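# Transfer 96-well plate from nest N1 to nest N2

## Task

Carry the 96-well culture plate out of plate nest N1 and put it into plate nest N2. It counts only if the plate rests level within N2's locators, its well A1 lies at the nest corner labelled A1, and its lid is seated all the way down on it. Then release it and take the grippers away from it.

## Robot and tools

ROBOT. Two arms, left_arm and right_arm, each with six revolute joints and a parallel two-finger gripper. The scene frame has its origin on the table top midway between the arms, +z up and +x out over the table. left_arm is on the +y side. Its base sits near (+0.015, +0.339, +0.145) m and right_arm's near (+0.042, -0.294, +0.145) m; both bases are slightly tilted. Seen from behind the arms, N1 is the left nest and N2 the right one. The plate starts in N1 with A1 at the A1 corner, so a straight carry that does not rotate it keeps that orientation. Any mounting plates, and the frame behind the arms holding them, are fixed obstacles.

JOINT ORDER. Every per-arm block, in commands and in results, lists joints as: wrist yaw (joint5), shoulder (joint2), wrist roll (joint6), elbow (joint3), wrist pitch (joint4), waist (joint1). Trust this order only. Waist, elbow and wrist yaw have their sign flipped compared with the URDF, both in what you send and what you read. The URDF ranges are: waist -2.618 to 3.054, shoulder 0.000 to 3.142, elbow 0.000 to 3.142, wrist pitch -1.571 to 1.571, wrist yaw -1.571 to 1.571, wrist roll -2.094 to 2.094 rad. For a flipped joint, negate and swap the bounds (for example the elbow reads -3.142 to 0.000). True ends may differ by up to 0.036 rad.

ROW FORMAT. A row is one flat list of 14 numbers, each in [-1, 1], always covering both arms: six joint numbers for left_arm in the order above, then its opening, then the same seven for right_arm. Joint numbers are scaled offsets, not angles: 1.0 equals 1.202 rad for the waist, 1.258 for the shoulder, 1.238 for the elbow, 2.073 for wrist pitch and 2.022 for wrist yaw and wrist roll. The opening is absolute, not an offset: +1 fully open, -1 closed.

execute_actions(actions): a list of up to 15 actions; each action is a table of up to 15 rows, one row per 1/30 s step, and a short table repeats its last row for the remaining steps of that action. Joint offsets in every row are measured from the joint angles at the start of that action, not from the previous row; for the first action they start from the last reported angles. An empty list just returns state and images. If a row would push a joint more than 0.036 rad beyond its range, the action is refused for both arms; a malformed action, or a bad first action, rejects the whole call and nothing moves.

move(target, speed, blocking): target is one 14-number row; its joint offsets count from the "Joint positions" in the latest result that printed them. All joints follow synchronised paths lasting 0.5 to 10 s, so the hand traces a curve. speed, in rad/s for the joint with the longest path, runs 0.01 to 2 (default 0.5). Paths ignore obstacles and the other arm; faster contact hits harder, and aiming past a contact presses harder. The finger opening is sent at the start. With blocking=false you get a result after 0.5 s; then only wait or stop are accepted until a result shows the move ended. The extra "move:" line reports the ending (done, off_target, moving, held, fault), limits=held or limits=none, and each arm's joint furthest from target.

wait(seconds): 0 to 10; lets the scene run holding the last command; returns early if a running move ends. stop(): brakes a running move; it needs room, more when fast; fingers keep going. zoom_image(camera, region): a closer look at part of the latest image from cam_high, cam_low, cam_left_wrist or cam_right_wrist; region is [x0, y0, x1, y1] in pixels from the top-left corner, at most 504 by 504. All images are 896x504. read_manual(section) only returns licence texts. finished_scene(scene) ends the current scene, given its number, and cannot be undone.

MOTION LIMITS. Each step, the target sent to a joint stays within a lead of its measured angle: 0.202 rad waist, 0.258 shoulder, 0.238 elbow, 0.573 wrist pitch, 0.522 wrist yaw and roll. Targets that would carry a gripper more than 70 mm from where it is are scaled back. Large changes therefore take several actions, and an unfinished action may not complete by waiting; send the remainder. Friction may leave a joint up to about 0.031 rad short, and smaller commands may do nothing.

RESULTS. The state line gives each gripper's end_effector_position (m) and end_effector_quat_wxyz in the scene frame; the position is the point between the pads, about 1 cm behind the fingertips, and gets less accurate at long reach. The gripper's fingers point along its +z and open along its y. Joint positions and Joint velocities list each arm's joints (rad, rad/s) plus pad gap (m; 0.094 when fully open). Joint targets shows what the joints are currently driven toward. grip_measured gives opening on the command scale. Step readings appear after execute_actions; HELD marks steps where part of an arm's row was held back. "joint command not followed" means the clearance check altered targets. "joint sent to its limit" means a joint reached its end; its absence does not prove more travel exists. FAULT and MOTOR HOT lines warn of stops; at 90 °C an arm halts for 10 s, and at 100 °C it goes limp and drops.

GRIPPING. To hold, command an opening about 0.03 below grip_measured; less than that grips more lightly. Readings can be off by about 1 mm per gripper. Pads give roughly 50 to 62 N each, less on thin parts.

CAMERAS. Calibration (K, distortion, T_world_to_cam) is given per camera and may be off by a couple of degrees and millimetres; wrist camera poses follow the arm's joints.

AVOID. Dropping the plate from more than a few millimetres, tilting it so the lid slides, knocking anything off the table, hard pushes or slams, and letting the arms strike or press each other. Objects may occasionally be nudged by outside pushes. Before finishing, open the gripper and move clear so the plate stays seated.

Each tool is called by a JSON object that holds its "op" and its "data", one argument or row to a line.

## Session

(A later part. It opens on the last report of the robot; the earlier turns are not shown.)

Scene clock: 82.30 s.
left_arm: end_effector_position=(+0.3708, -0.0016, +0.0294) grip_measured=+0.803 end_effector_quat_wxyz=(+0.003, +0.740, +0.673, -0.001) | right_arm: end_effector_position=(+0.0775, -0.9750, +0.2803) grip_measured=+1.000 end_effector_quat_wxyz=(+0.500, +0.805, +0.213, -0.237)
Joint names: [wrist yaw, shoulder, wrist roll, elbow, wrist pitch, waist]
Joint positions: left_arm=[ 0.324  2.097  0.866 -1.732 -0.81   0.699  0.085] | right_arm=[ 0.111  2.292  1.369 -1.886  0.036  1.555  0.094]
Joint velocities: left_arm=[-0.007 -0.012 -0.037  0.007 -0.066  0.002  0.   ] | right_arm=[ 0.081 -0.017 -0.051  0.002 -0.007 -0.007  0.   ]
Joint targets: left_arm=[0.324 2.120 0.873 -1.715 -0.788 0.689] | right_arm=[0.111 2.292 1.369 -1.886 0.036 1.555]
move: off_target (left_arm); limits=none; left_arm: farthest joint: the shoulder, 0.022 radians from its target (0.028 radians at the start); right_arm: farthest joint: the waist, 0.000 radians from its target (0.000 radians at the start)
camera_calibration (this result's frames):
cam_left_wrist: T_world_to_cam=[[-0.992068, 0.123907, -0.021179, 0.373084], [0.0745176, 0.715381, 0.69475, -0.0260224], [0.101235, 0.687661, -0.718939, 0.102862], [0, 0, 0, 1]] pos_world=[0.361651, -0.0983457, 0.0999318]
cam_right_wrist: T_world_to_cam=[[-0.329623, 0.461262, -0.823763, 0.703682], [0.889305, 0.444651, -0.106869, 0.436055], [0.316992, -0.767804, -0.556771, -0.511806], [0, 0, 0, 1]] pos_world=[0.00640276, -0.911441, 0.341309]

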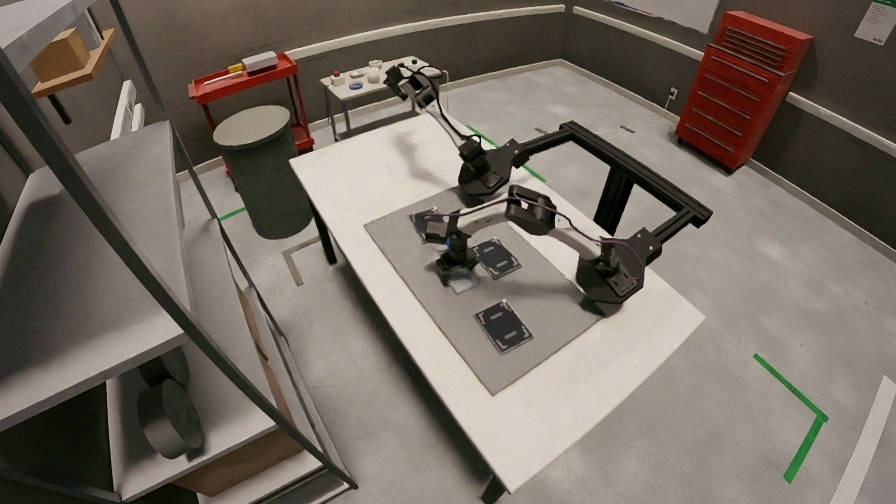

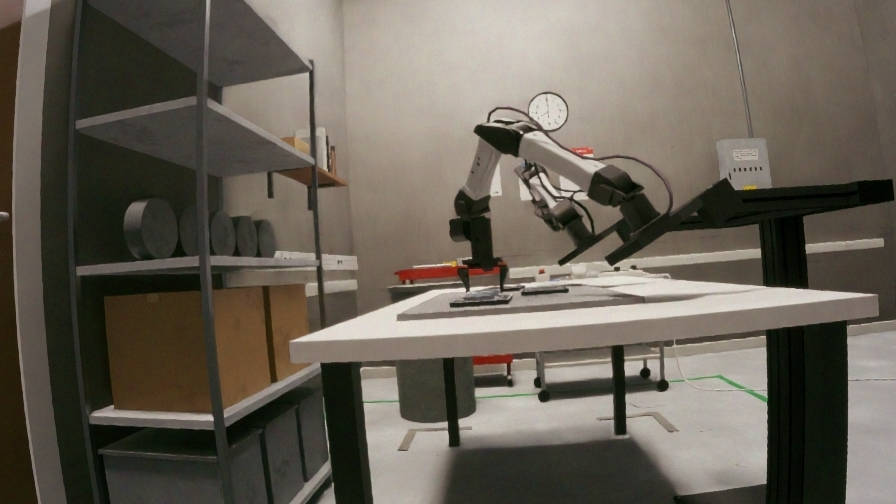

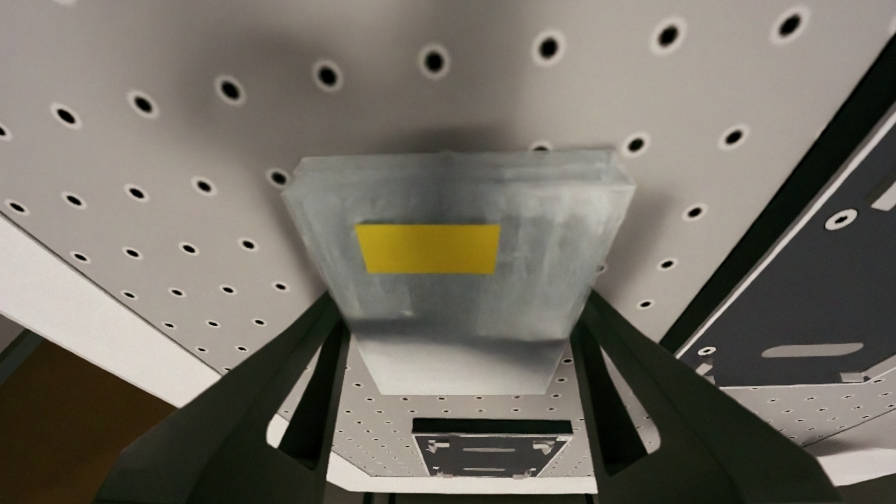

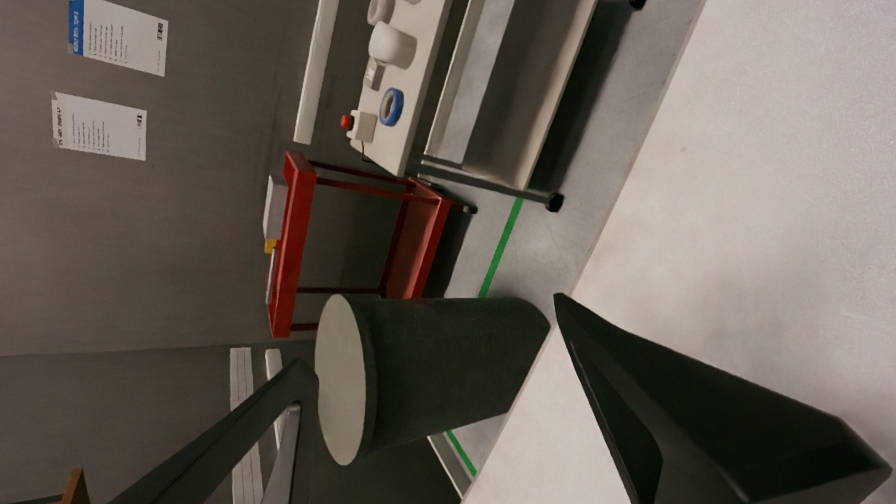

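{"op": "move", "data": {
  "target": [0,0,0,0,0,0,1, 0,0,0,0,0,0,1]
}}

{"op": "move", "data": {
  "target": [0,-0.085,0,-0.035,-0.065,0.02,1, 0,0,0,0,0,0,1],
  "speed": 0.3
}}

{"op": "move", "data": {
  "target": [-0.14,-0.5,0.2,0.45,0,-0.8,1, -0.1,-0.2,0,0.2,-0.3,-0.25,1],
  "speed": 1.0
}}

Scene clock: 86.07 s.
left_arm: end_effector_position=(+0.3708, -0.0016, +0.0294) grip_measured=+1.000 end_effector_quat_wxyz=(+0.003, +0.740, +0.673, -0.001) | right_arm: end_effector_position=(+0.0775, -0.9750, +0.2803) grip_measured=+1.000 end_effector_quat_wxyz=(+0.500, +0.805, +0.213, -0.237)
Joint names: [wrist yaw, shoulder, wrist roll, elbow, wrist pitch, waist]
Joint positions: left_arm=[ 0.324  2.097  0.866 -1.732 -0.81   0.699  0.094] | right_arm=[ 0.111  2.292  1.369 -1.886  0.036  1.555  0.094]
Joint velocities: left_arm=[ 0.022 -0.002  0.051 -0.017 -0.022  0.012  0.   ] | right_arm=[-0.022 -0.007 -0.037 -0.017  0.066  0.017  0.   ]
Joint targets: left_arm=[0.324 2.097 0.866 -1.732 -0.810 0.699] | right_arm=[0.111 2.292 1.369 -1.886 0.036 1.555]
move: done; limits=none; left_arm: farthest joint: the waist, 0.000 radians from its target (0.000 radians at the start); right_arm: farthest joint: the waist, 0.000 radians from its target (0.000 radians at the start)
camera_calibration (this result's frames):
cam_left_wrist: T_world_to_cam=[[-0.992068, 0.123907, -0.021179, 0.373084], [0.0745176, 0.715381, 0.69475, -0.0260224], [0.101235, 0.687661, -0.718939, 0.102862], [0, 0, 0, 1]] pos_world=[0.361651, -0.0983457, 0.0999318]
cam_right_wrist: T_world_to_cam=[[-0.329623, 0.461262, -0.823763, 0.703682], [0.889305, 0.444651, -0.106869, 0.436055], [0.316992, -0.767804, -0.556771, -0.511806], [0, 0, 0, 1]] pos_world=[0.00640276, -0.911441, 0.341309]

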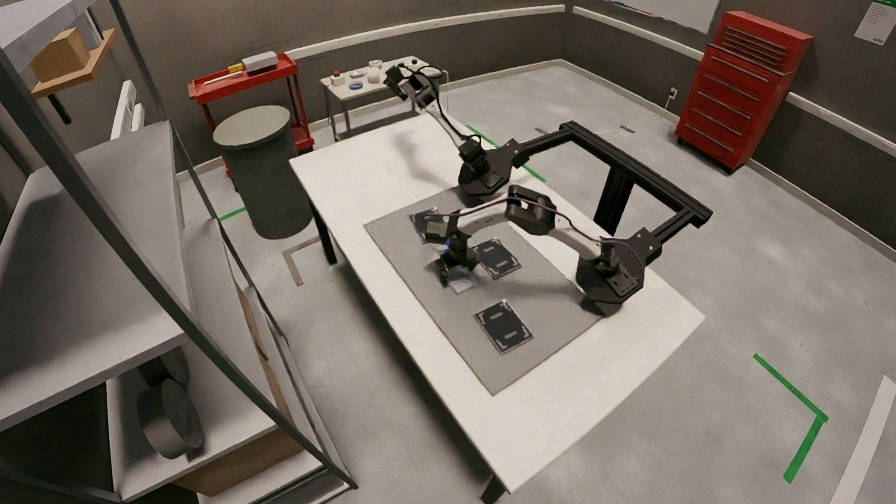

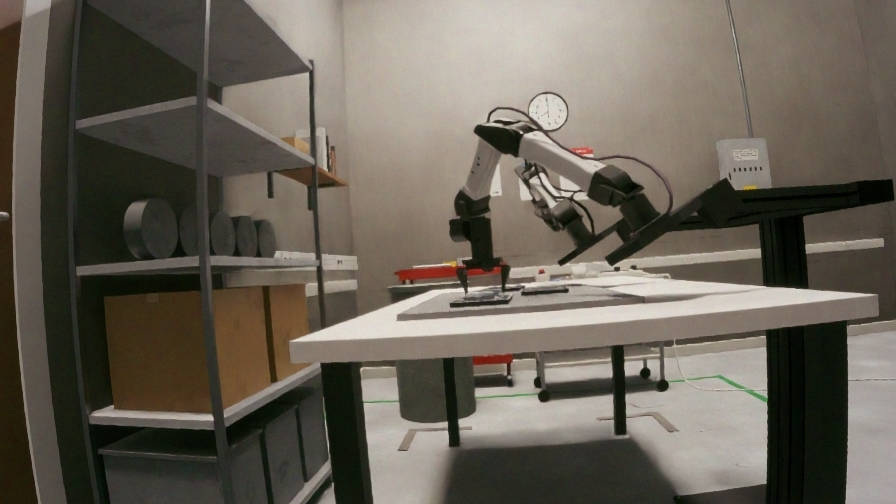

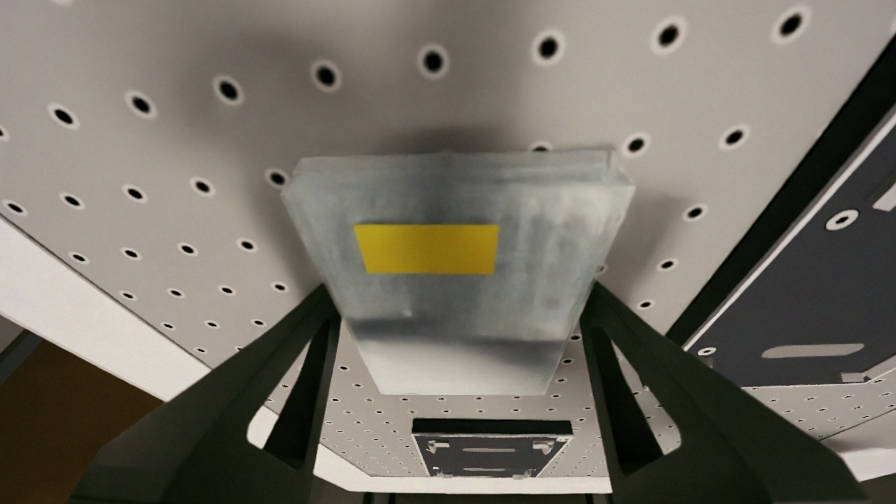

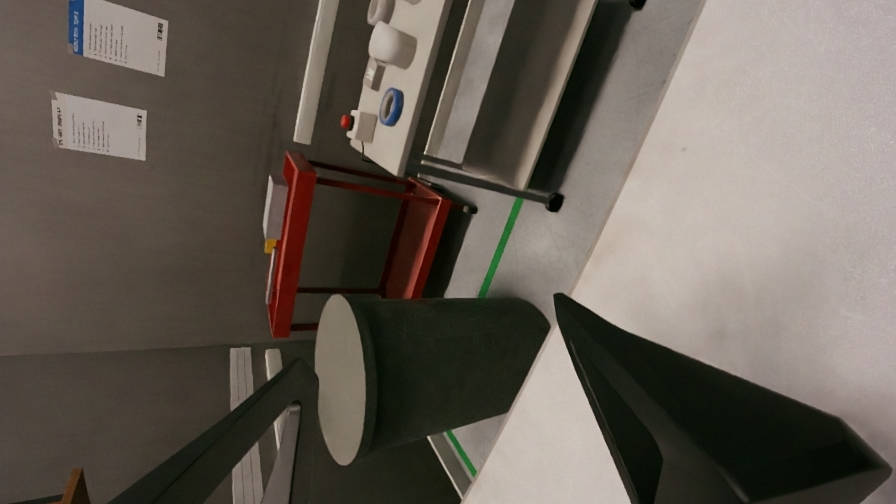

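Scene clock: 87.20 s.
left_arm: end_effector_position=(+0.3755, +0.0061, +0.0745) grip_measured=+1.000 end_effector_quat_wxyz=(+0.004, +0.744, +0.668, -0.004) | right_arm: end_effector_position=(+0.0775, -0.9750, +0.2803) grip_measured=+1.000 end_effector_quat_wxyz=(+0.500, +0.805, +0.213, -0.237)
Joint names: [wrist yaw, shoulder, wrist roll, elbow, wrist pitch, waist]
Joint positions: left_arm=[ 0.324  2.005  0.866 -1.76  -0.932  0.712  0.094] | right_arm=[ 0.111  2.292  1.369 -1.886  0.036  1.555  0.094]
Joint velocities: left_arm=[ 0.037  0.007 -0.022 -0.002 -0.037 -0.002  0.   ] | right_arm=[ 0.051 -0.022 -0.022  0.002 -0.037 -0.002  0.   ]
Joint targets: left_arm=[0.324 1.990 0.866 -1.776 -0.945 0.723] | right_arm=[0.111 2.292 1.369 -1.886 0.036 1.555]
move: done; limits=none; left_arm: farthest joint: the elbow, 0.016 radians from its target (0.043 radians at the start); right_arm: farthest joint: the waist, 0.000 radians from its target (0.000 radians at the start)
camera_calibration (this result's frames):
cam_left_wrist: T_world_to_cam=[[-0.990544, 0.135809, -0.0194395, 0.376921], [0.0848245, 0.717627, 0.691243, -0.0668695], [0.107827, 0.683058, -0.722361, 0.12724], [0, 0, 0, 1]] pos_world=[0.365309, -0.0901142, 0.145464]
cam_right_wrist: T_world_to_cam=[[-0.329623, 0.461262, -0.823763, 0.703682], [0.889305, 0.444651, -0.106869, 0.436055], [0.316992, -0.767804, -0.556771, -0.511806], [0, 0, 0, 1]] pos_world=[0.00640276, -0.911441, 0.341309]

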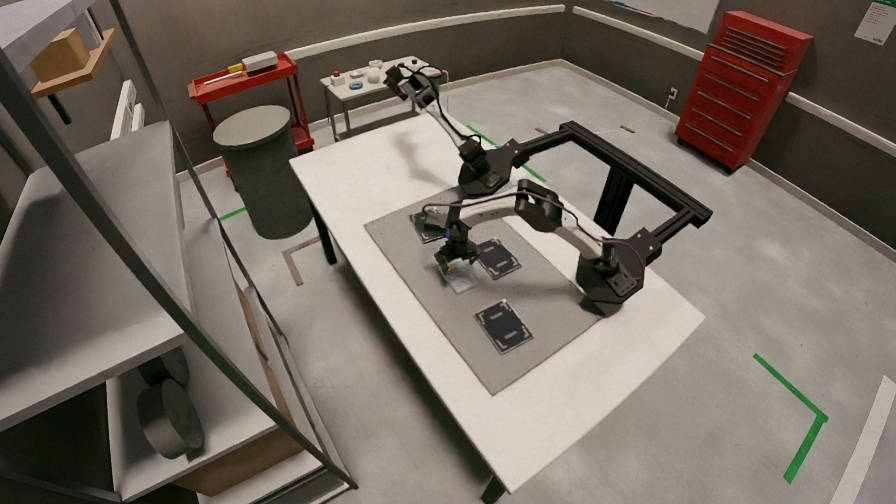

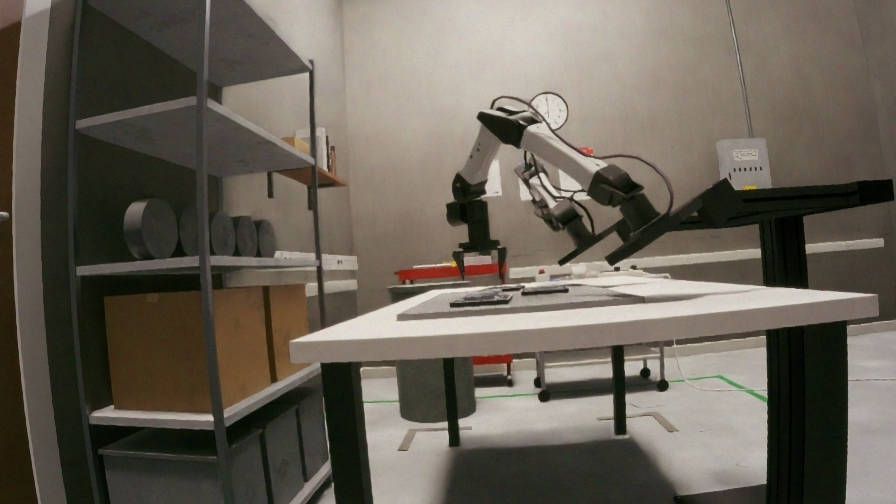

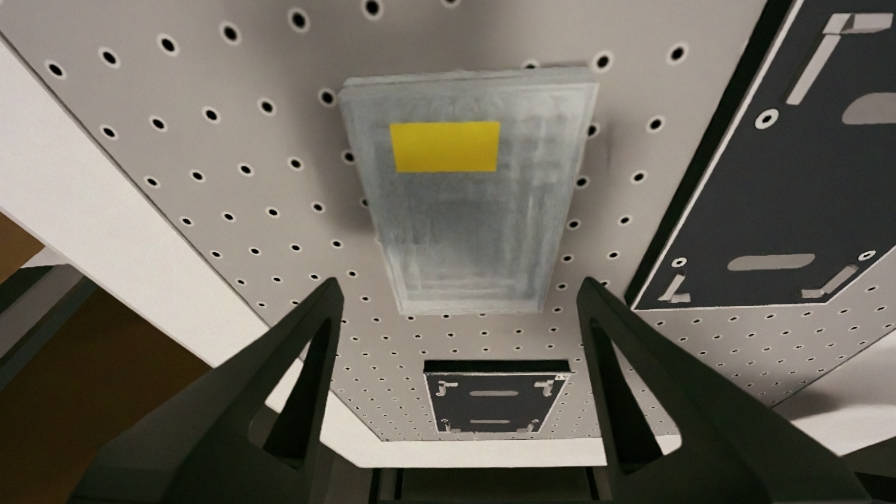

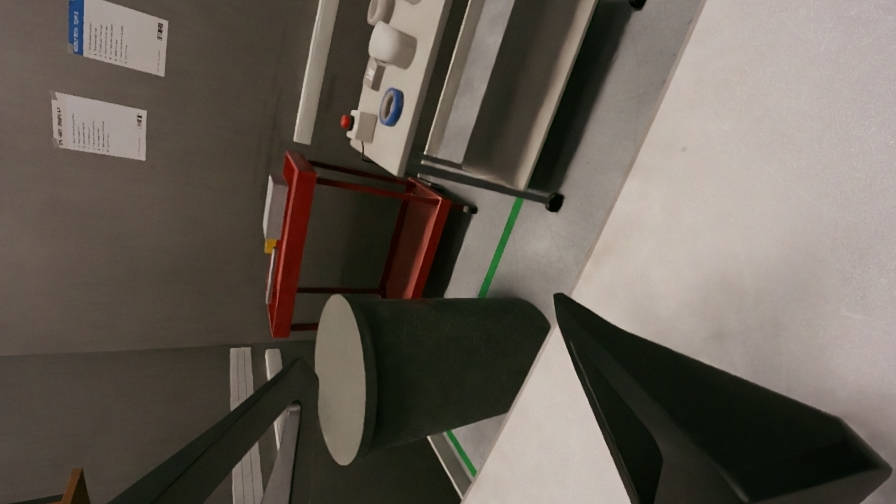

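Scene clock: 88.97 s.
left_arm: end_effector_position=(+0.3899, +0.3662, +0.1360) grip_measured=+1.000 end_effector_quat_wxyz=(-0.057, +0.569, +0.819, +0.050) | right_arm: end_effector_position=(+0.1651, -0.8201, +0.1535) grip_measured=+1.000 end_effector_quat_wxyz=(+0.206, +0.909, +0.249, -0.262)
Joint names: [wrist yaw, shoulder, wrist roll, elbow, wrist pitch, waist]
Joint positions: left_arm=[ 0.047  1.395  1.264 -1.218 -0.929 -0.243  0.094] | right_arm=[-0.08   2.063  1.369 -1.659 -0.573  1.254  0.094]
Joint velocities: left_arm=[ 0.037 -0.002 -0.066  0.012  0.066 -0.012  0.   ] | right_arm=[-0.022  0.012  0.022  0.017 -0.081  0.012  0.   ]
Joint targets: left_arm=[0.041 1.376 1.270 -1.202 -0.932 -0.250] | right_arm=[-0.091 2.040 1.369 -1.639 -0.586 1.255]
move: off_target (right_arm); limits=none; left_arm: farthest joint: the shoulder, 0.019 radians from its target (0.629 radians at the start); right_arm: farthest joint: the shoulder, 0.022 radians from its target (0.252 radians at the start)
camera_calibration (this result's frames):
cam_left_wrist: T_world_to_cam=[[-0.94779, -0.317375, -0.0310938, 0.494388], [-0.214581, 0.562591, 0.798402, -0.210012], [-0.2359, 0.76339, -0.601321, 0.0123411], [0, 0, 0, 1]] pos_world=[0.426423, 0.265636, 0.190467]
cam_right_wrist: T_world_to_cam=[[-0.318936, 0.876349, -0.360961, 0.824215], [0.941343, 0.337197, -0.0130925, 0.164653], [0.110241, -0.343963, -0.932489, -0.0518202], [0, 0, 0, 1]] pos_world=[0.11359, -0.795644, 0.251343]

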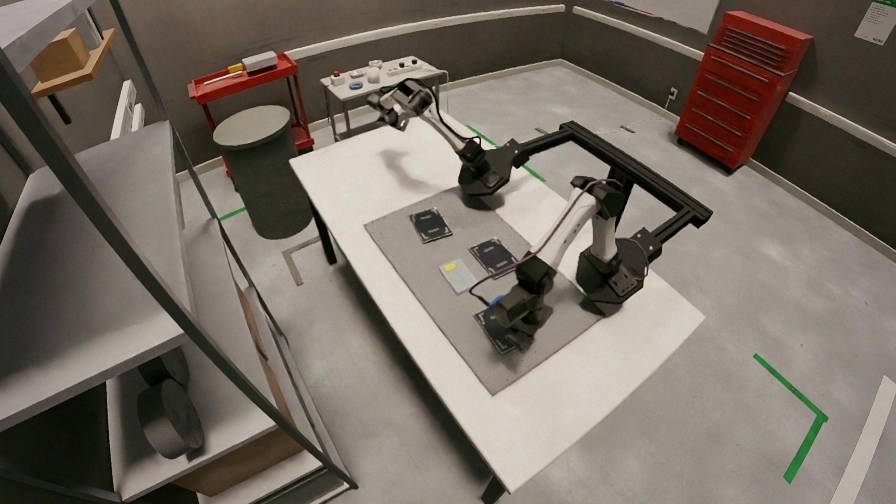

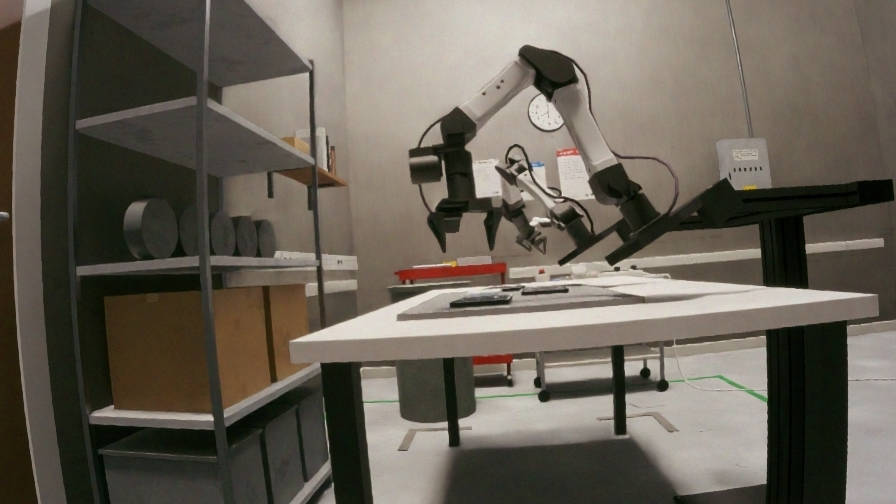

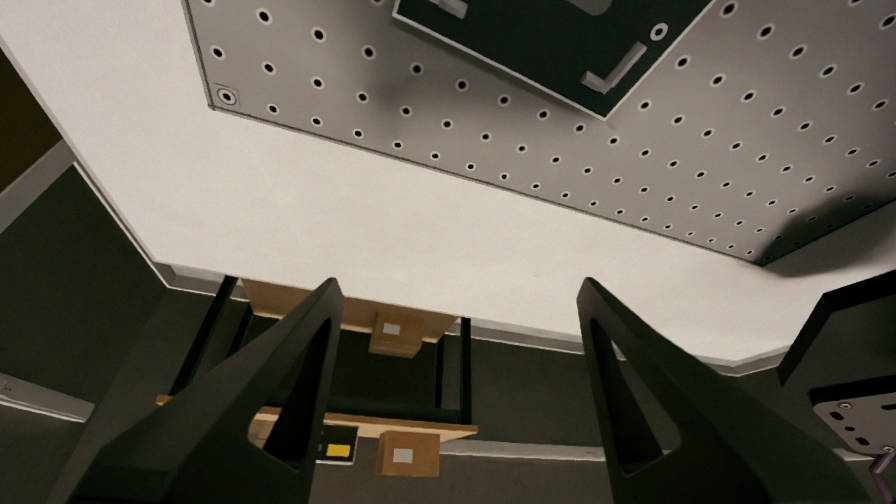

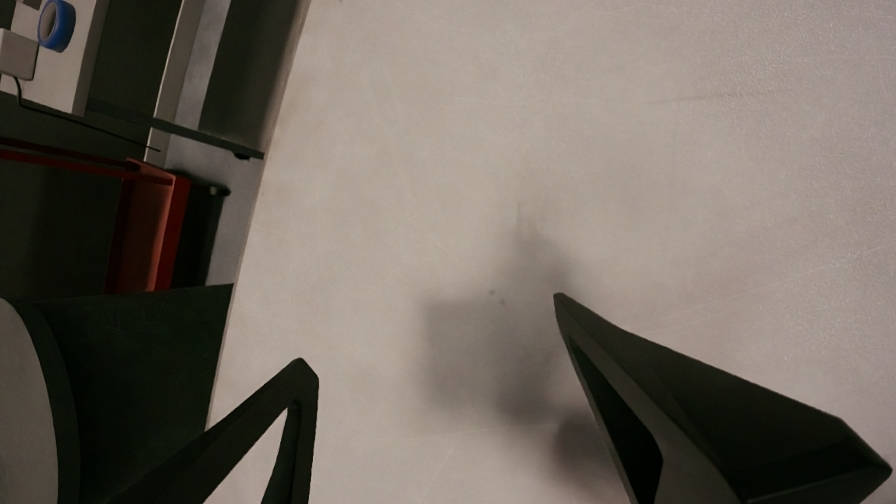

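{"op": "move", "data": {
  "target": [0,0,0,0,0,0,1, -0.04,-0.686,-0.962,0.694,-0.07,-0.96,1],
  "speed": 1.2
}}

Scene clock: 96.70 s.
left_arm: end_effector_position=(+0.3899, +0.3660, +0.1360) grip_measured=+1.000 end_effector_quat_wxyz=(-0.057, +0.569, +0.819, +0.050) | right_arm: end_effector_position=(+0.3318, -0.3830, +0.0975) grip_measured=+1.000 end_effector_quat_wxyz=(-0.053, -0.177, +0.980, -0.080)
Joint names: [wrist yaw, shoulder, wrist roll, elbow, wrist pitch, waist]
Joint positions: left_arm=[ 0.046  1.395  1.265 -1.218 -0.929 -0.243  0.094] | right_arm=[-0.15   1.222 -0.564 -0.821 -0.706  0.107  0.094]
Joint velocities: left_arm=[ 0.007 -0.002  0.037 -0.012 -0.022  0.012  0.   ] | right_arm=[-0.037  0.012  0.007 -0.017 -0.022 -0.007  0.   ]
Joint targets: left_arm=[0.046 1.395 1.265 -1.218 -0.929 -0.243] | right_arm=[-0.162 1.200 -0.576 -0.800 -0.718 0.100]
move: off_target (right_arm); limits=none; left_arm: farthest joint: the wrist yaw, 0.001 radians from its target (0.001 radians at the start); right_arm: farthest joint: the shoulder, 0.022 radians from its target (0.863 radians at the start)
camera_calibration (this result's frames):
cam_left_wrist: T_world_to_cam=[[-0.948024, -0.316706, -0.0307756, 0.494155], [-0.214112, 0.563378, 0.797973, -0.210335], [-0.235384, 0.763087, -0.601907, 0.0124191], [0, 0, 0, 1]] pos_world=[0.426359, 0.265523, 0.190525]
cam_right_wrist: T_world_to_cam=[[0.0862309, -0.973924, 0.209849, -0.424586], [-0.81686, 0.0514693, 0.574534, 0.276211], [-0.570354, -0.22096, -0.791122, 0.287081], [0, 0, 0, 1]] pos_world=[0.425976, -0.364297, 0.157523]

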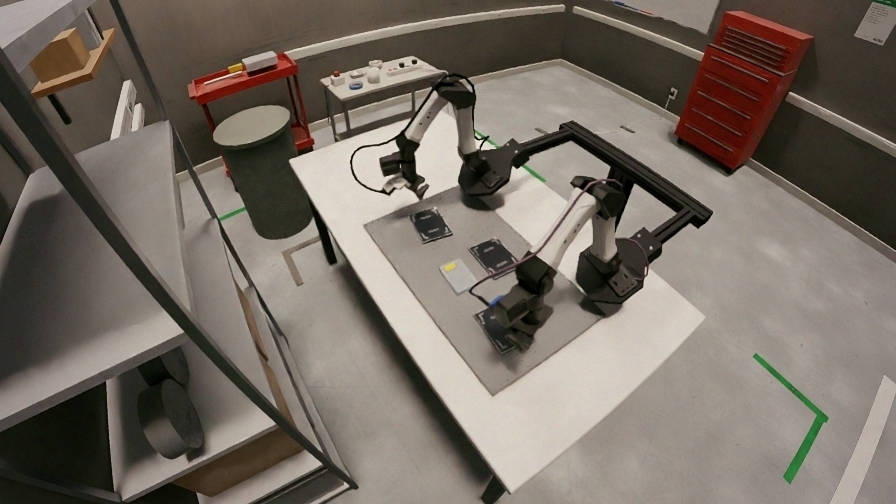

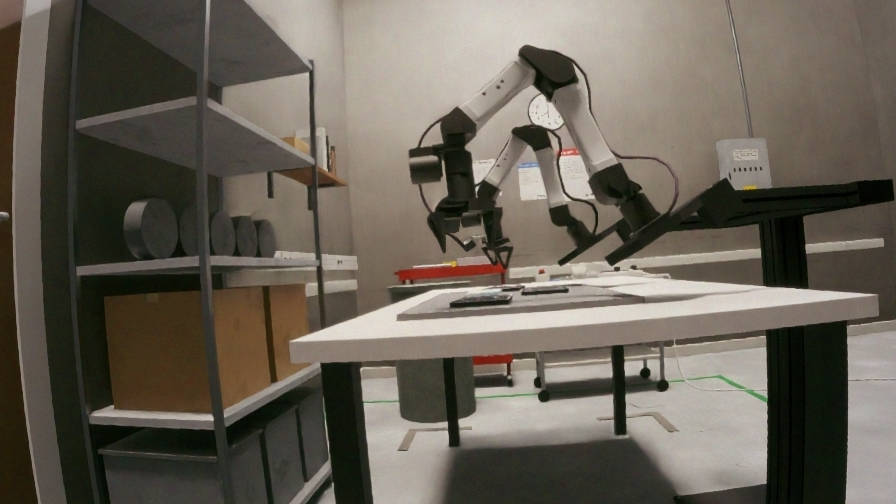

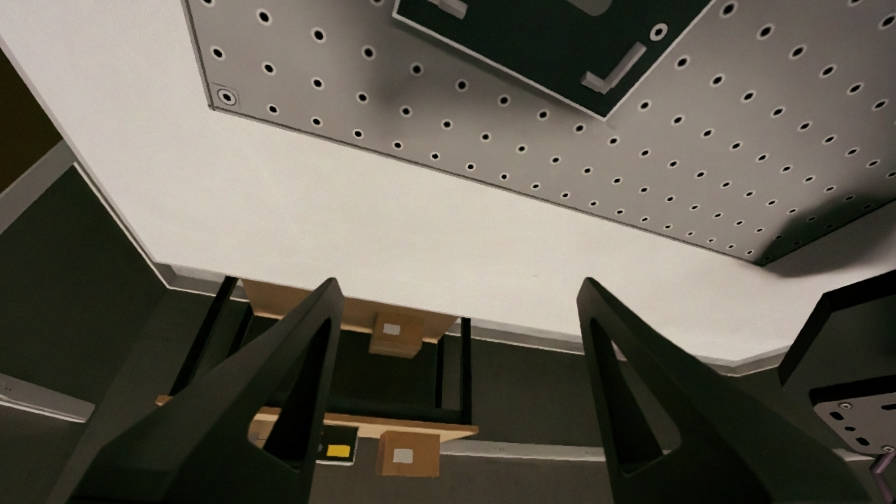

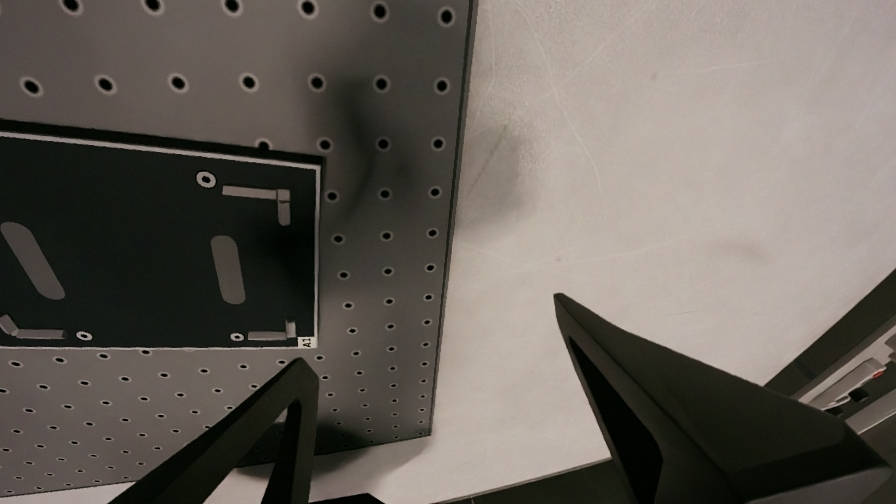

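{"op": "move", "data": {
  "target": [0,0,0,0,0,0,1, -0.148,0.555,-0.01,-0.633,-0.139,-0.974,1],
  "speed": 0.8
}}

Scene clock: 103.27 s.
left_arm: end_effector_position=(+0.3899, +0.3660, +0.1360) grip_measured=+1.000 end_effector_quat_wxyz=(-0.057, +0.569, +0.819, +0.050) | right_arm: end_effector_position=(+0.3685, +0.0028, +0.1253) grip_measured=+1.000 end_effector_quat_wxyz=(-0.008, +0.669, -0.744, -0.004)
Joint names: [wrist yaw, shoulder, wrist roll, elbow, wrist pitch, waist]
Joint positions: left_arm=[ 0.046  1.395  1.265 -1.218 -0.929 -0.243  0.094] | right_arm=[-0.437  1.908 -0.573 -1.58  -0.978 -1.067  0.094]
Joint velocities: left_arm=[-0.007  0.002 -0.007 -0.007  0.066 -0.007  0.   ] | right_arm=[-0.022 -0.007 -0.051  0.002  0.007  0.007  0.   ]
Joint targets: left_arm=[0.046 1.395 1.265 -1.218 -0.929 -0.243] | right_arm=[-0.449 1.920 -0.584 -1.604 -0.994 -1.064]
move: off_target (right_arm); limits=none; left_arm: farthest joint: the waist, 0.000 radians from its target (0.000 radians at the start); right_arm: farthest joint: the elbow, 0.025 radians from its target (0.784 radians at the start)
camera_calibration (this result's frames):
cam_left_wrist: T_world_to_cam=[[-0.948024, -0.316706, -0.0307756, 0.494155], [-0.214112, 0.563378, 0.797973, -0.210335], [-0.235384, 0.763087, -0.601907, 0.0124191], [0, 0, 0, 1]] pos_world=[0.426359, 0.265523, 0.190525]
cam_right_wrist: T_world_to_cam=[[0.925288, -0.377027, 0.0411417, -0.34757], [-0.346453, -0.796113, 0.496159, 0.109231], [-0.154312, -0.473344, -0.867256, 0.272249], [0, 0, 0, 1]] pos_world=[0.401457, 0.0847844, 0.196213]

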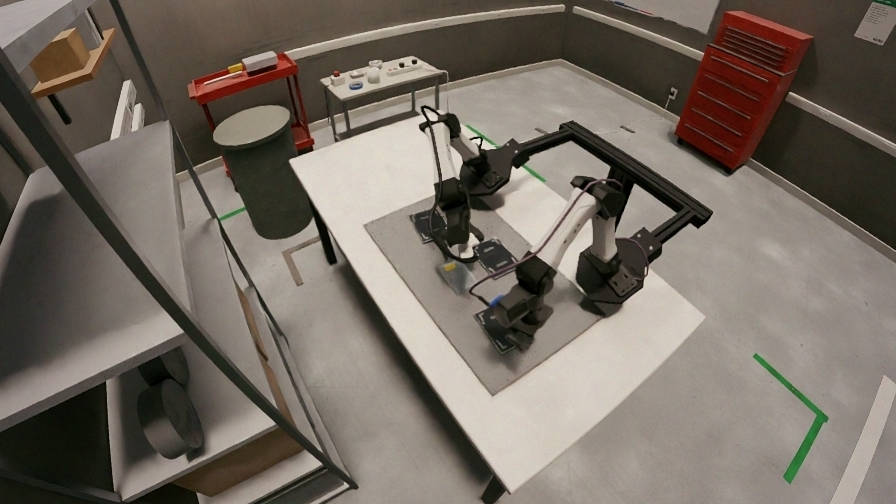

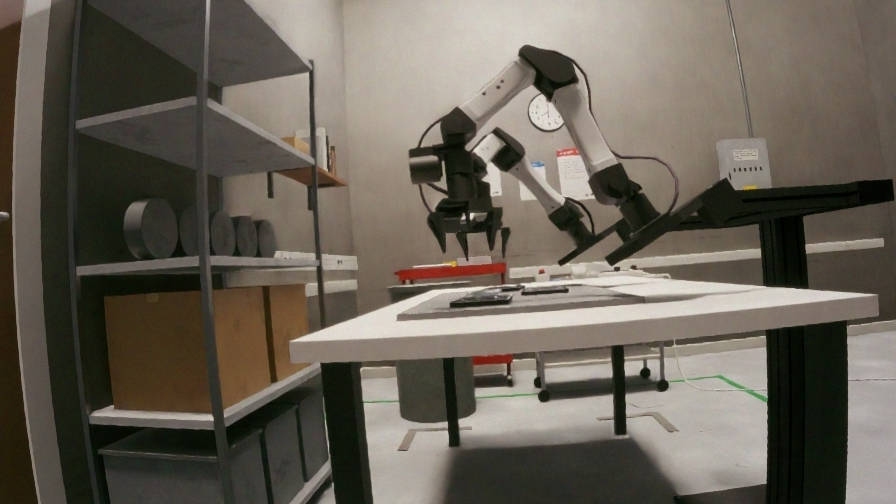

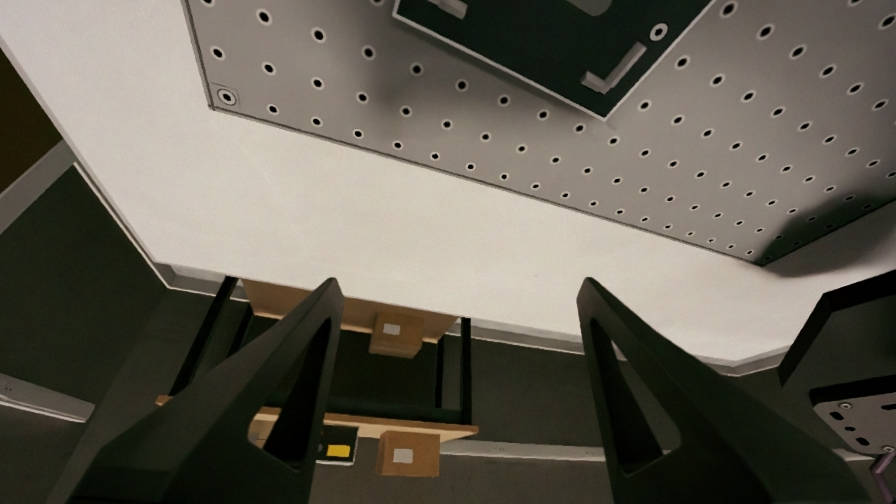

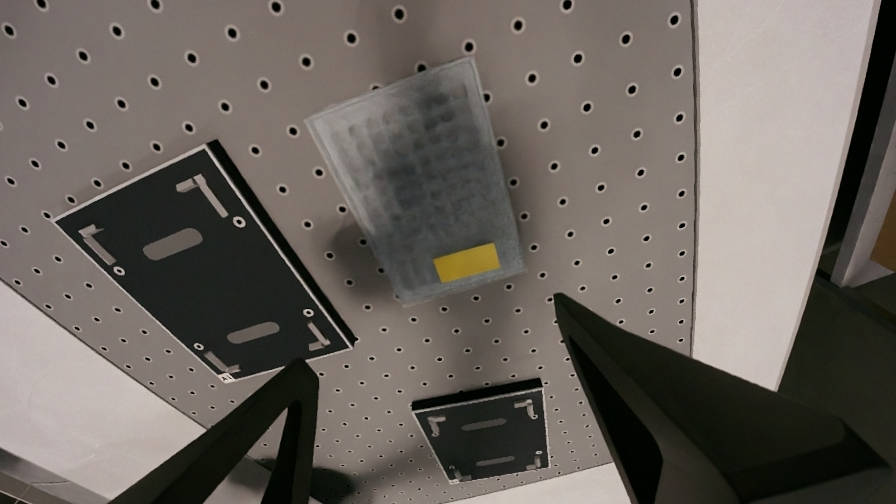

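{"op": "move", "data": {
  "target": [0,0,0,0,0,0,1, 0.004,0.141,-0.023,-0.076,0.05,0.029,1],
  "speed": 0.3
}}

Scene clock: 120.00 s.
left_arm: end_effector_position=(+0.3899, +0.3660, +0.1360) grip_measured=+1.000 end_effector_quat_wxyz=(-0.057, +0.569, +0.819, +0.050) | right_arm: end_effector_position=(+0.3740, +0.0247, +0.0746) grip_measured=+1.000 end_effector_quat_wxyz=(+0.002, +0.673, -0.739, +0.001)
Joint names: [wrist yaw, shoulder, wrist roll, elbow, wrist pitch, waist]
Joint positions: left_arm=[ 0.046  1.395  1.265 -1.218 -0.929 -0.243  0.094] | right_arm=[-0.437  2.074 -0.607 -1.647 -0.889 -1.038  0.094]
Joint velocities: left_arm=[ 0.081  0.022 -0.066 -0.007 -0.125  0.017  0.   ] | right_arm=[-0.007  0.022 -0.007  0.002 -0.022  0.012  0.   ]
Joint targets: left_arm=[0.046 1.395 1.265 -1.218 -0.929 -0.243] | right_arm=[-0.429 2.085 -0.619 -1.674 -0.874 -1.033]
move: off_target (right_arm); limits=none; left_arm: farthest joint: the waist, 0.000 radians from its target (0.000 radians at the start); right_arm: farthest joint: the elbow, 0.027 radians from its target (0.094 radians at the start)
camera_calibration (this result's frames):
cam_left_wrist: T_world_to_cam=[[-0.948024, -0.316706, -0.0307756, 0.494155], [-0.214112, 0.563378, 0.797973, -0.210335], [-0.235384, 0.763087, -0.601907, 0.0124191], [0, 0, 0, 1]] pos_world=[0.426359, 0.265523, 0.190525]
cam_right_wrist: T_world_to_cam=[[0.930409, -0.364078, 0.0422682, -0.344616], [-0.332418, -0.789624, 0.515744, 0.146846], [-0.154395, -0.493904, -0.855699, 0.239154], [0, 0, 0, 1]] pos_world=[0.406373, 0.108605, 0.143475]

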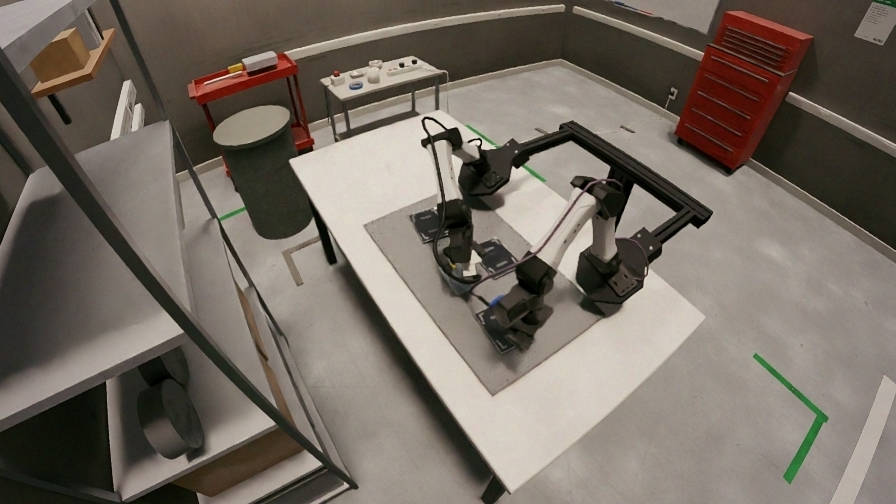

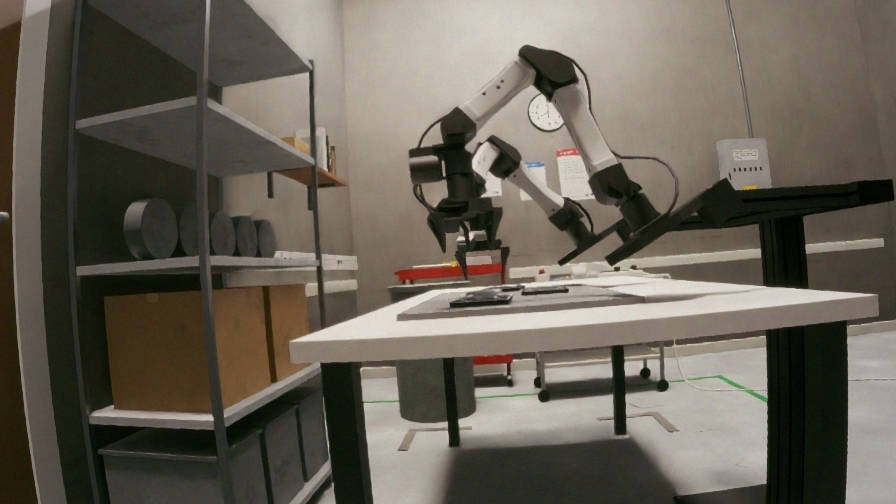

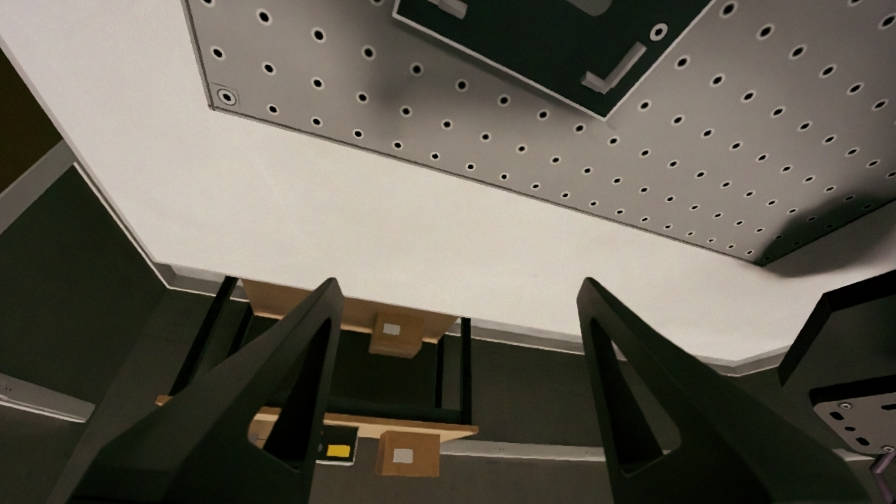

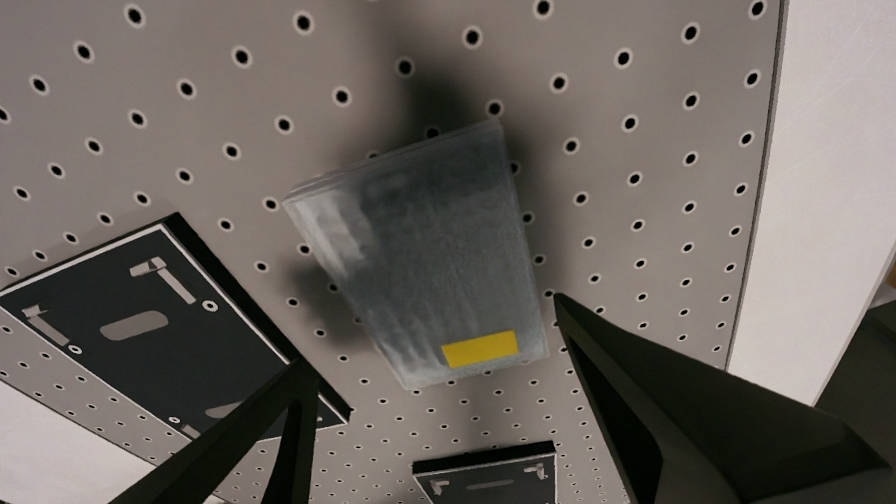

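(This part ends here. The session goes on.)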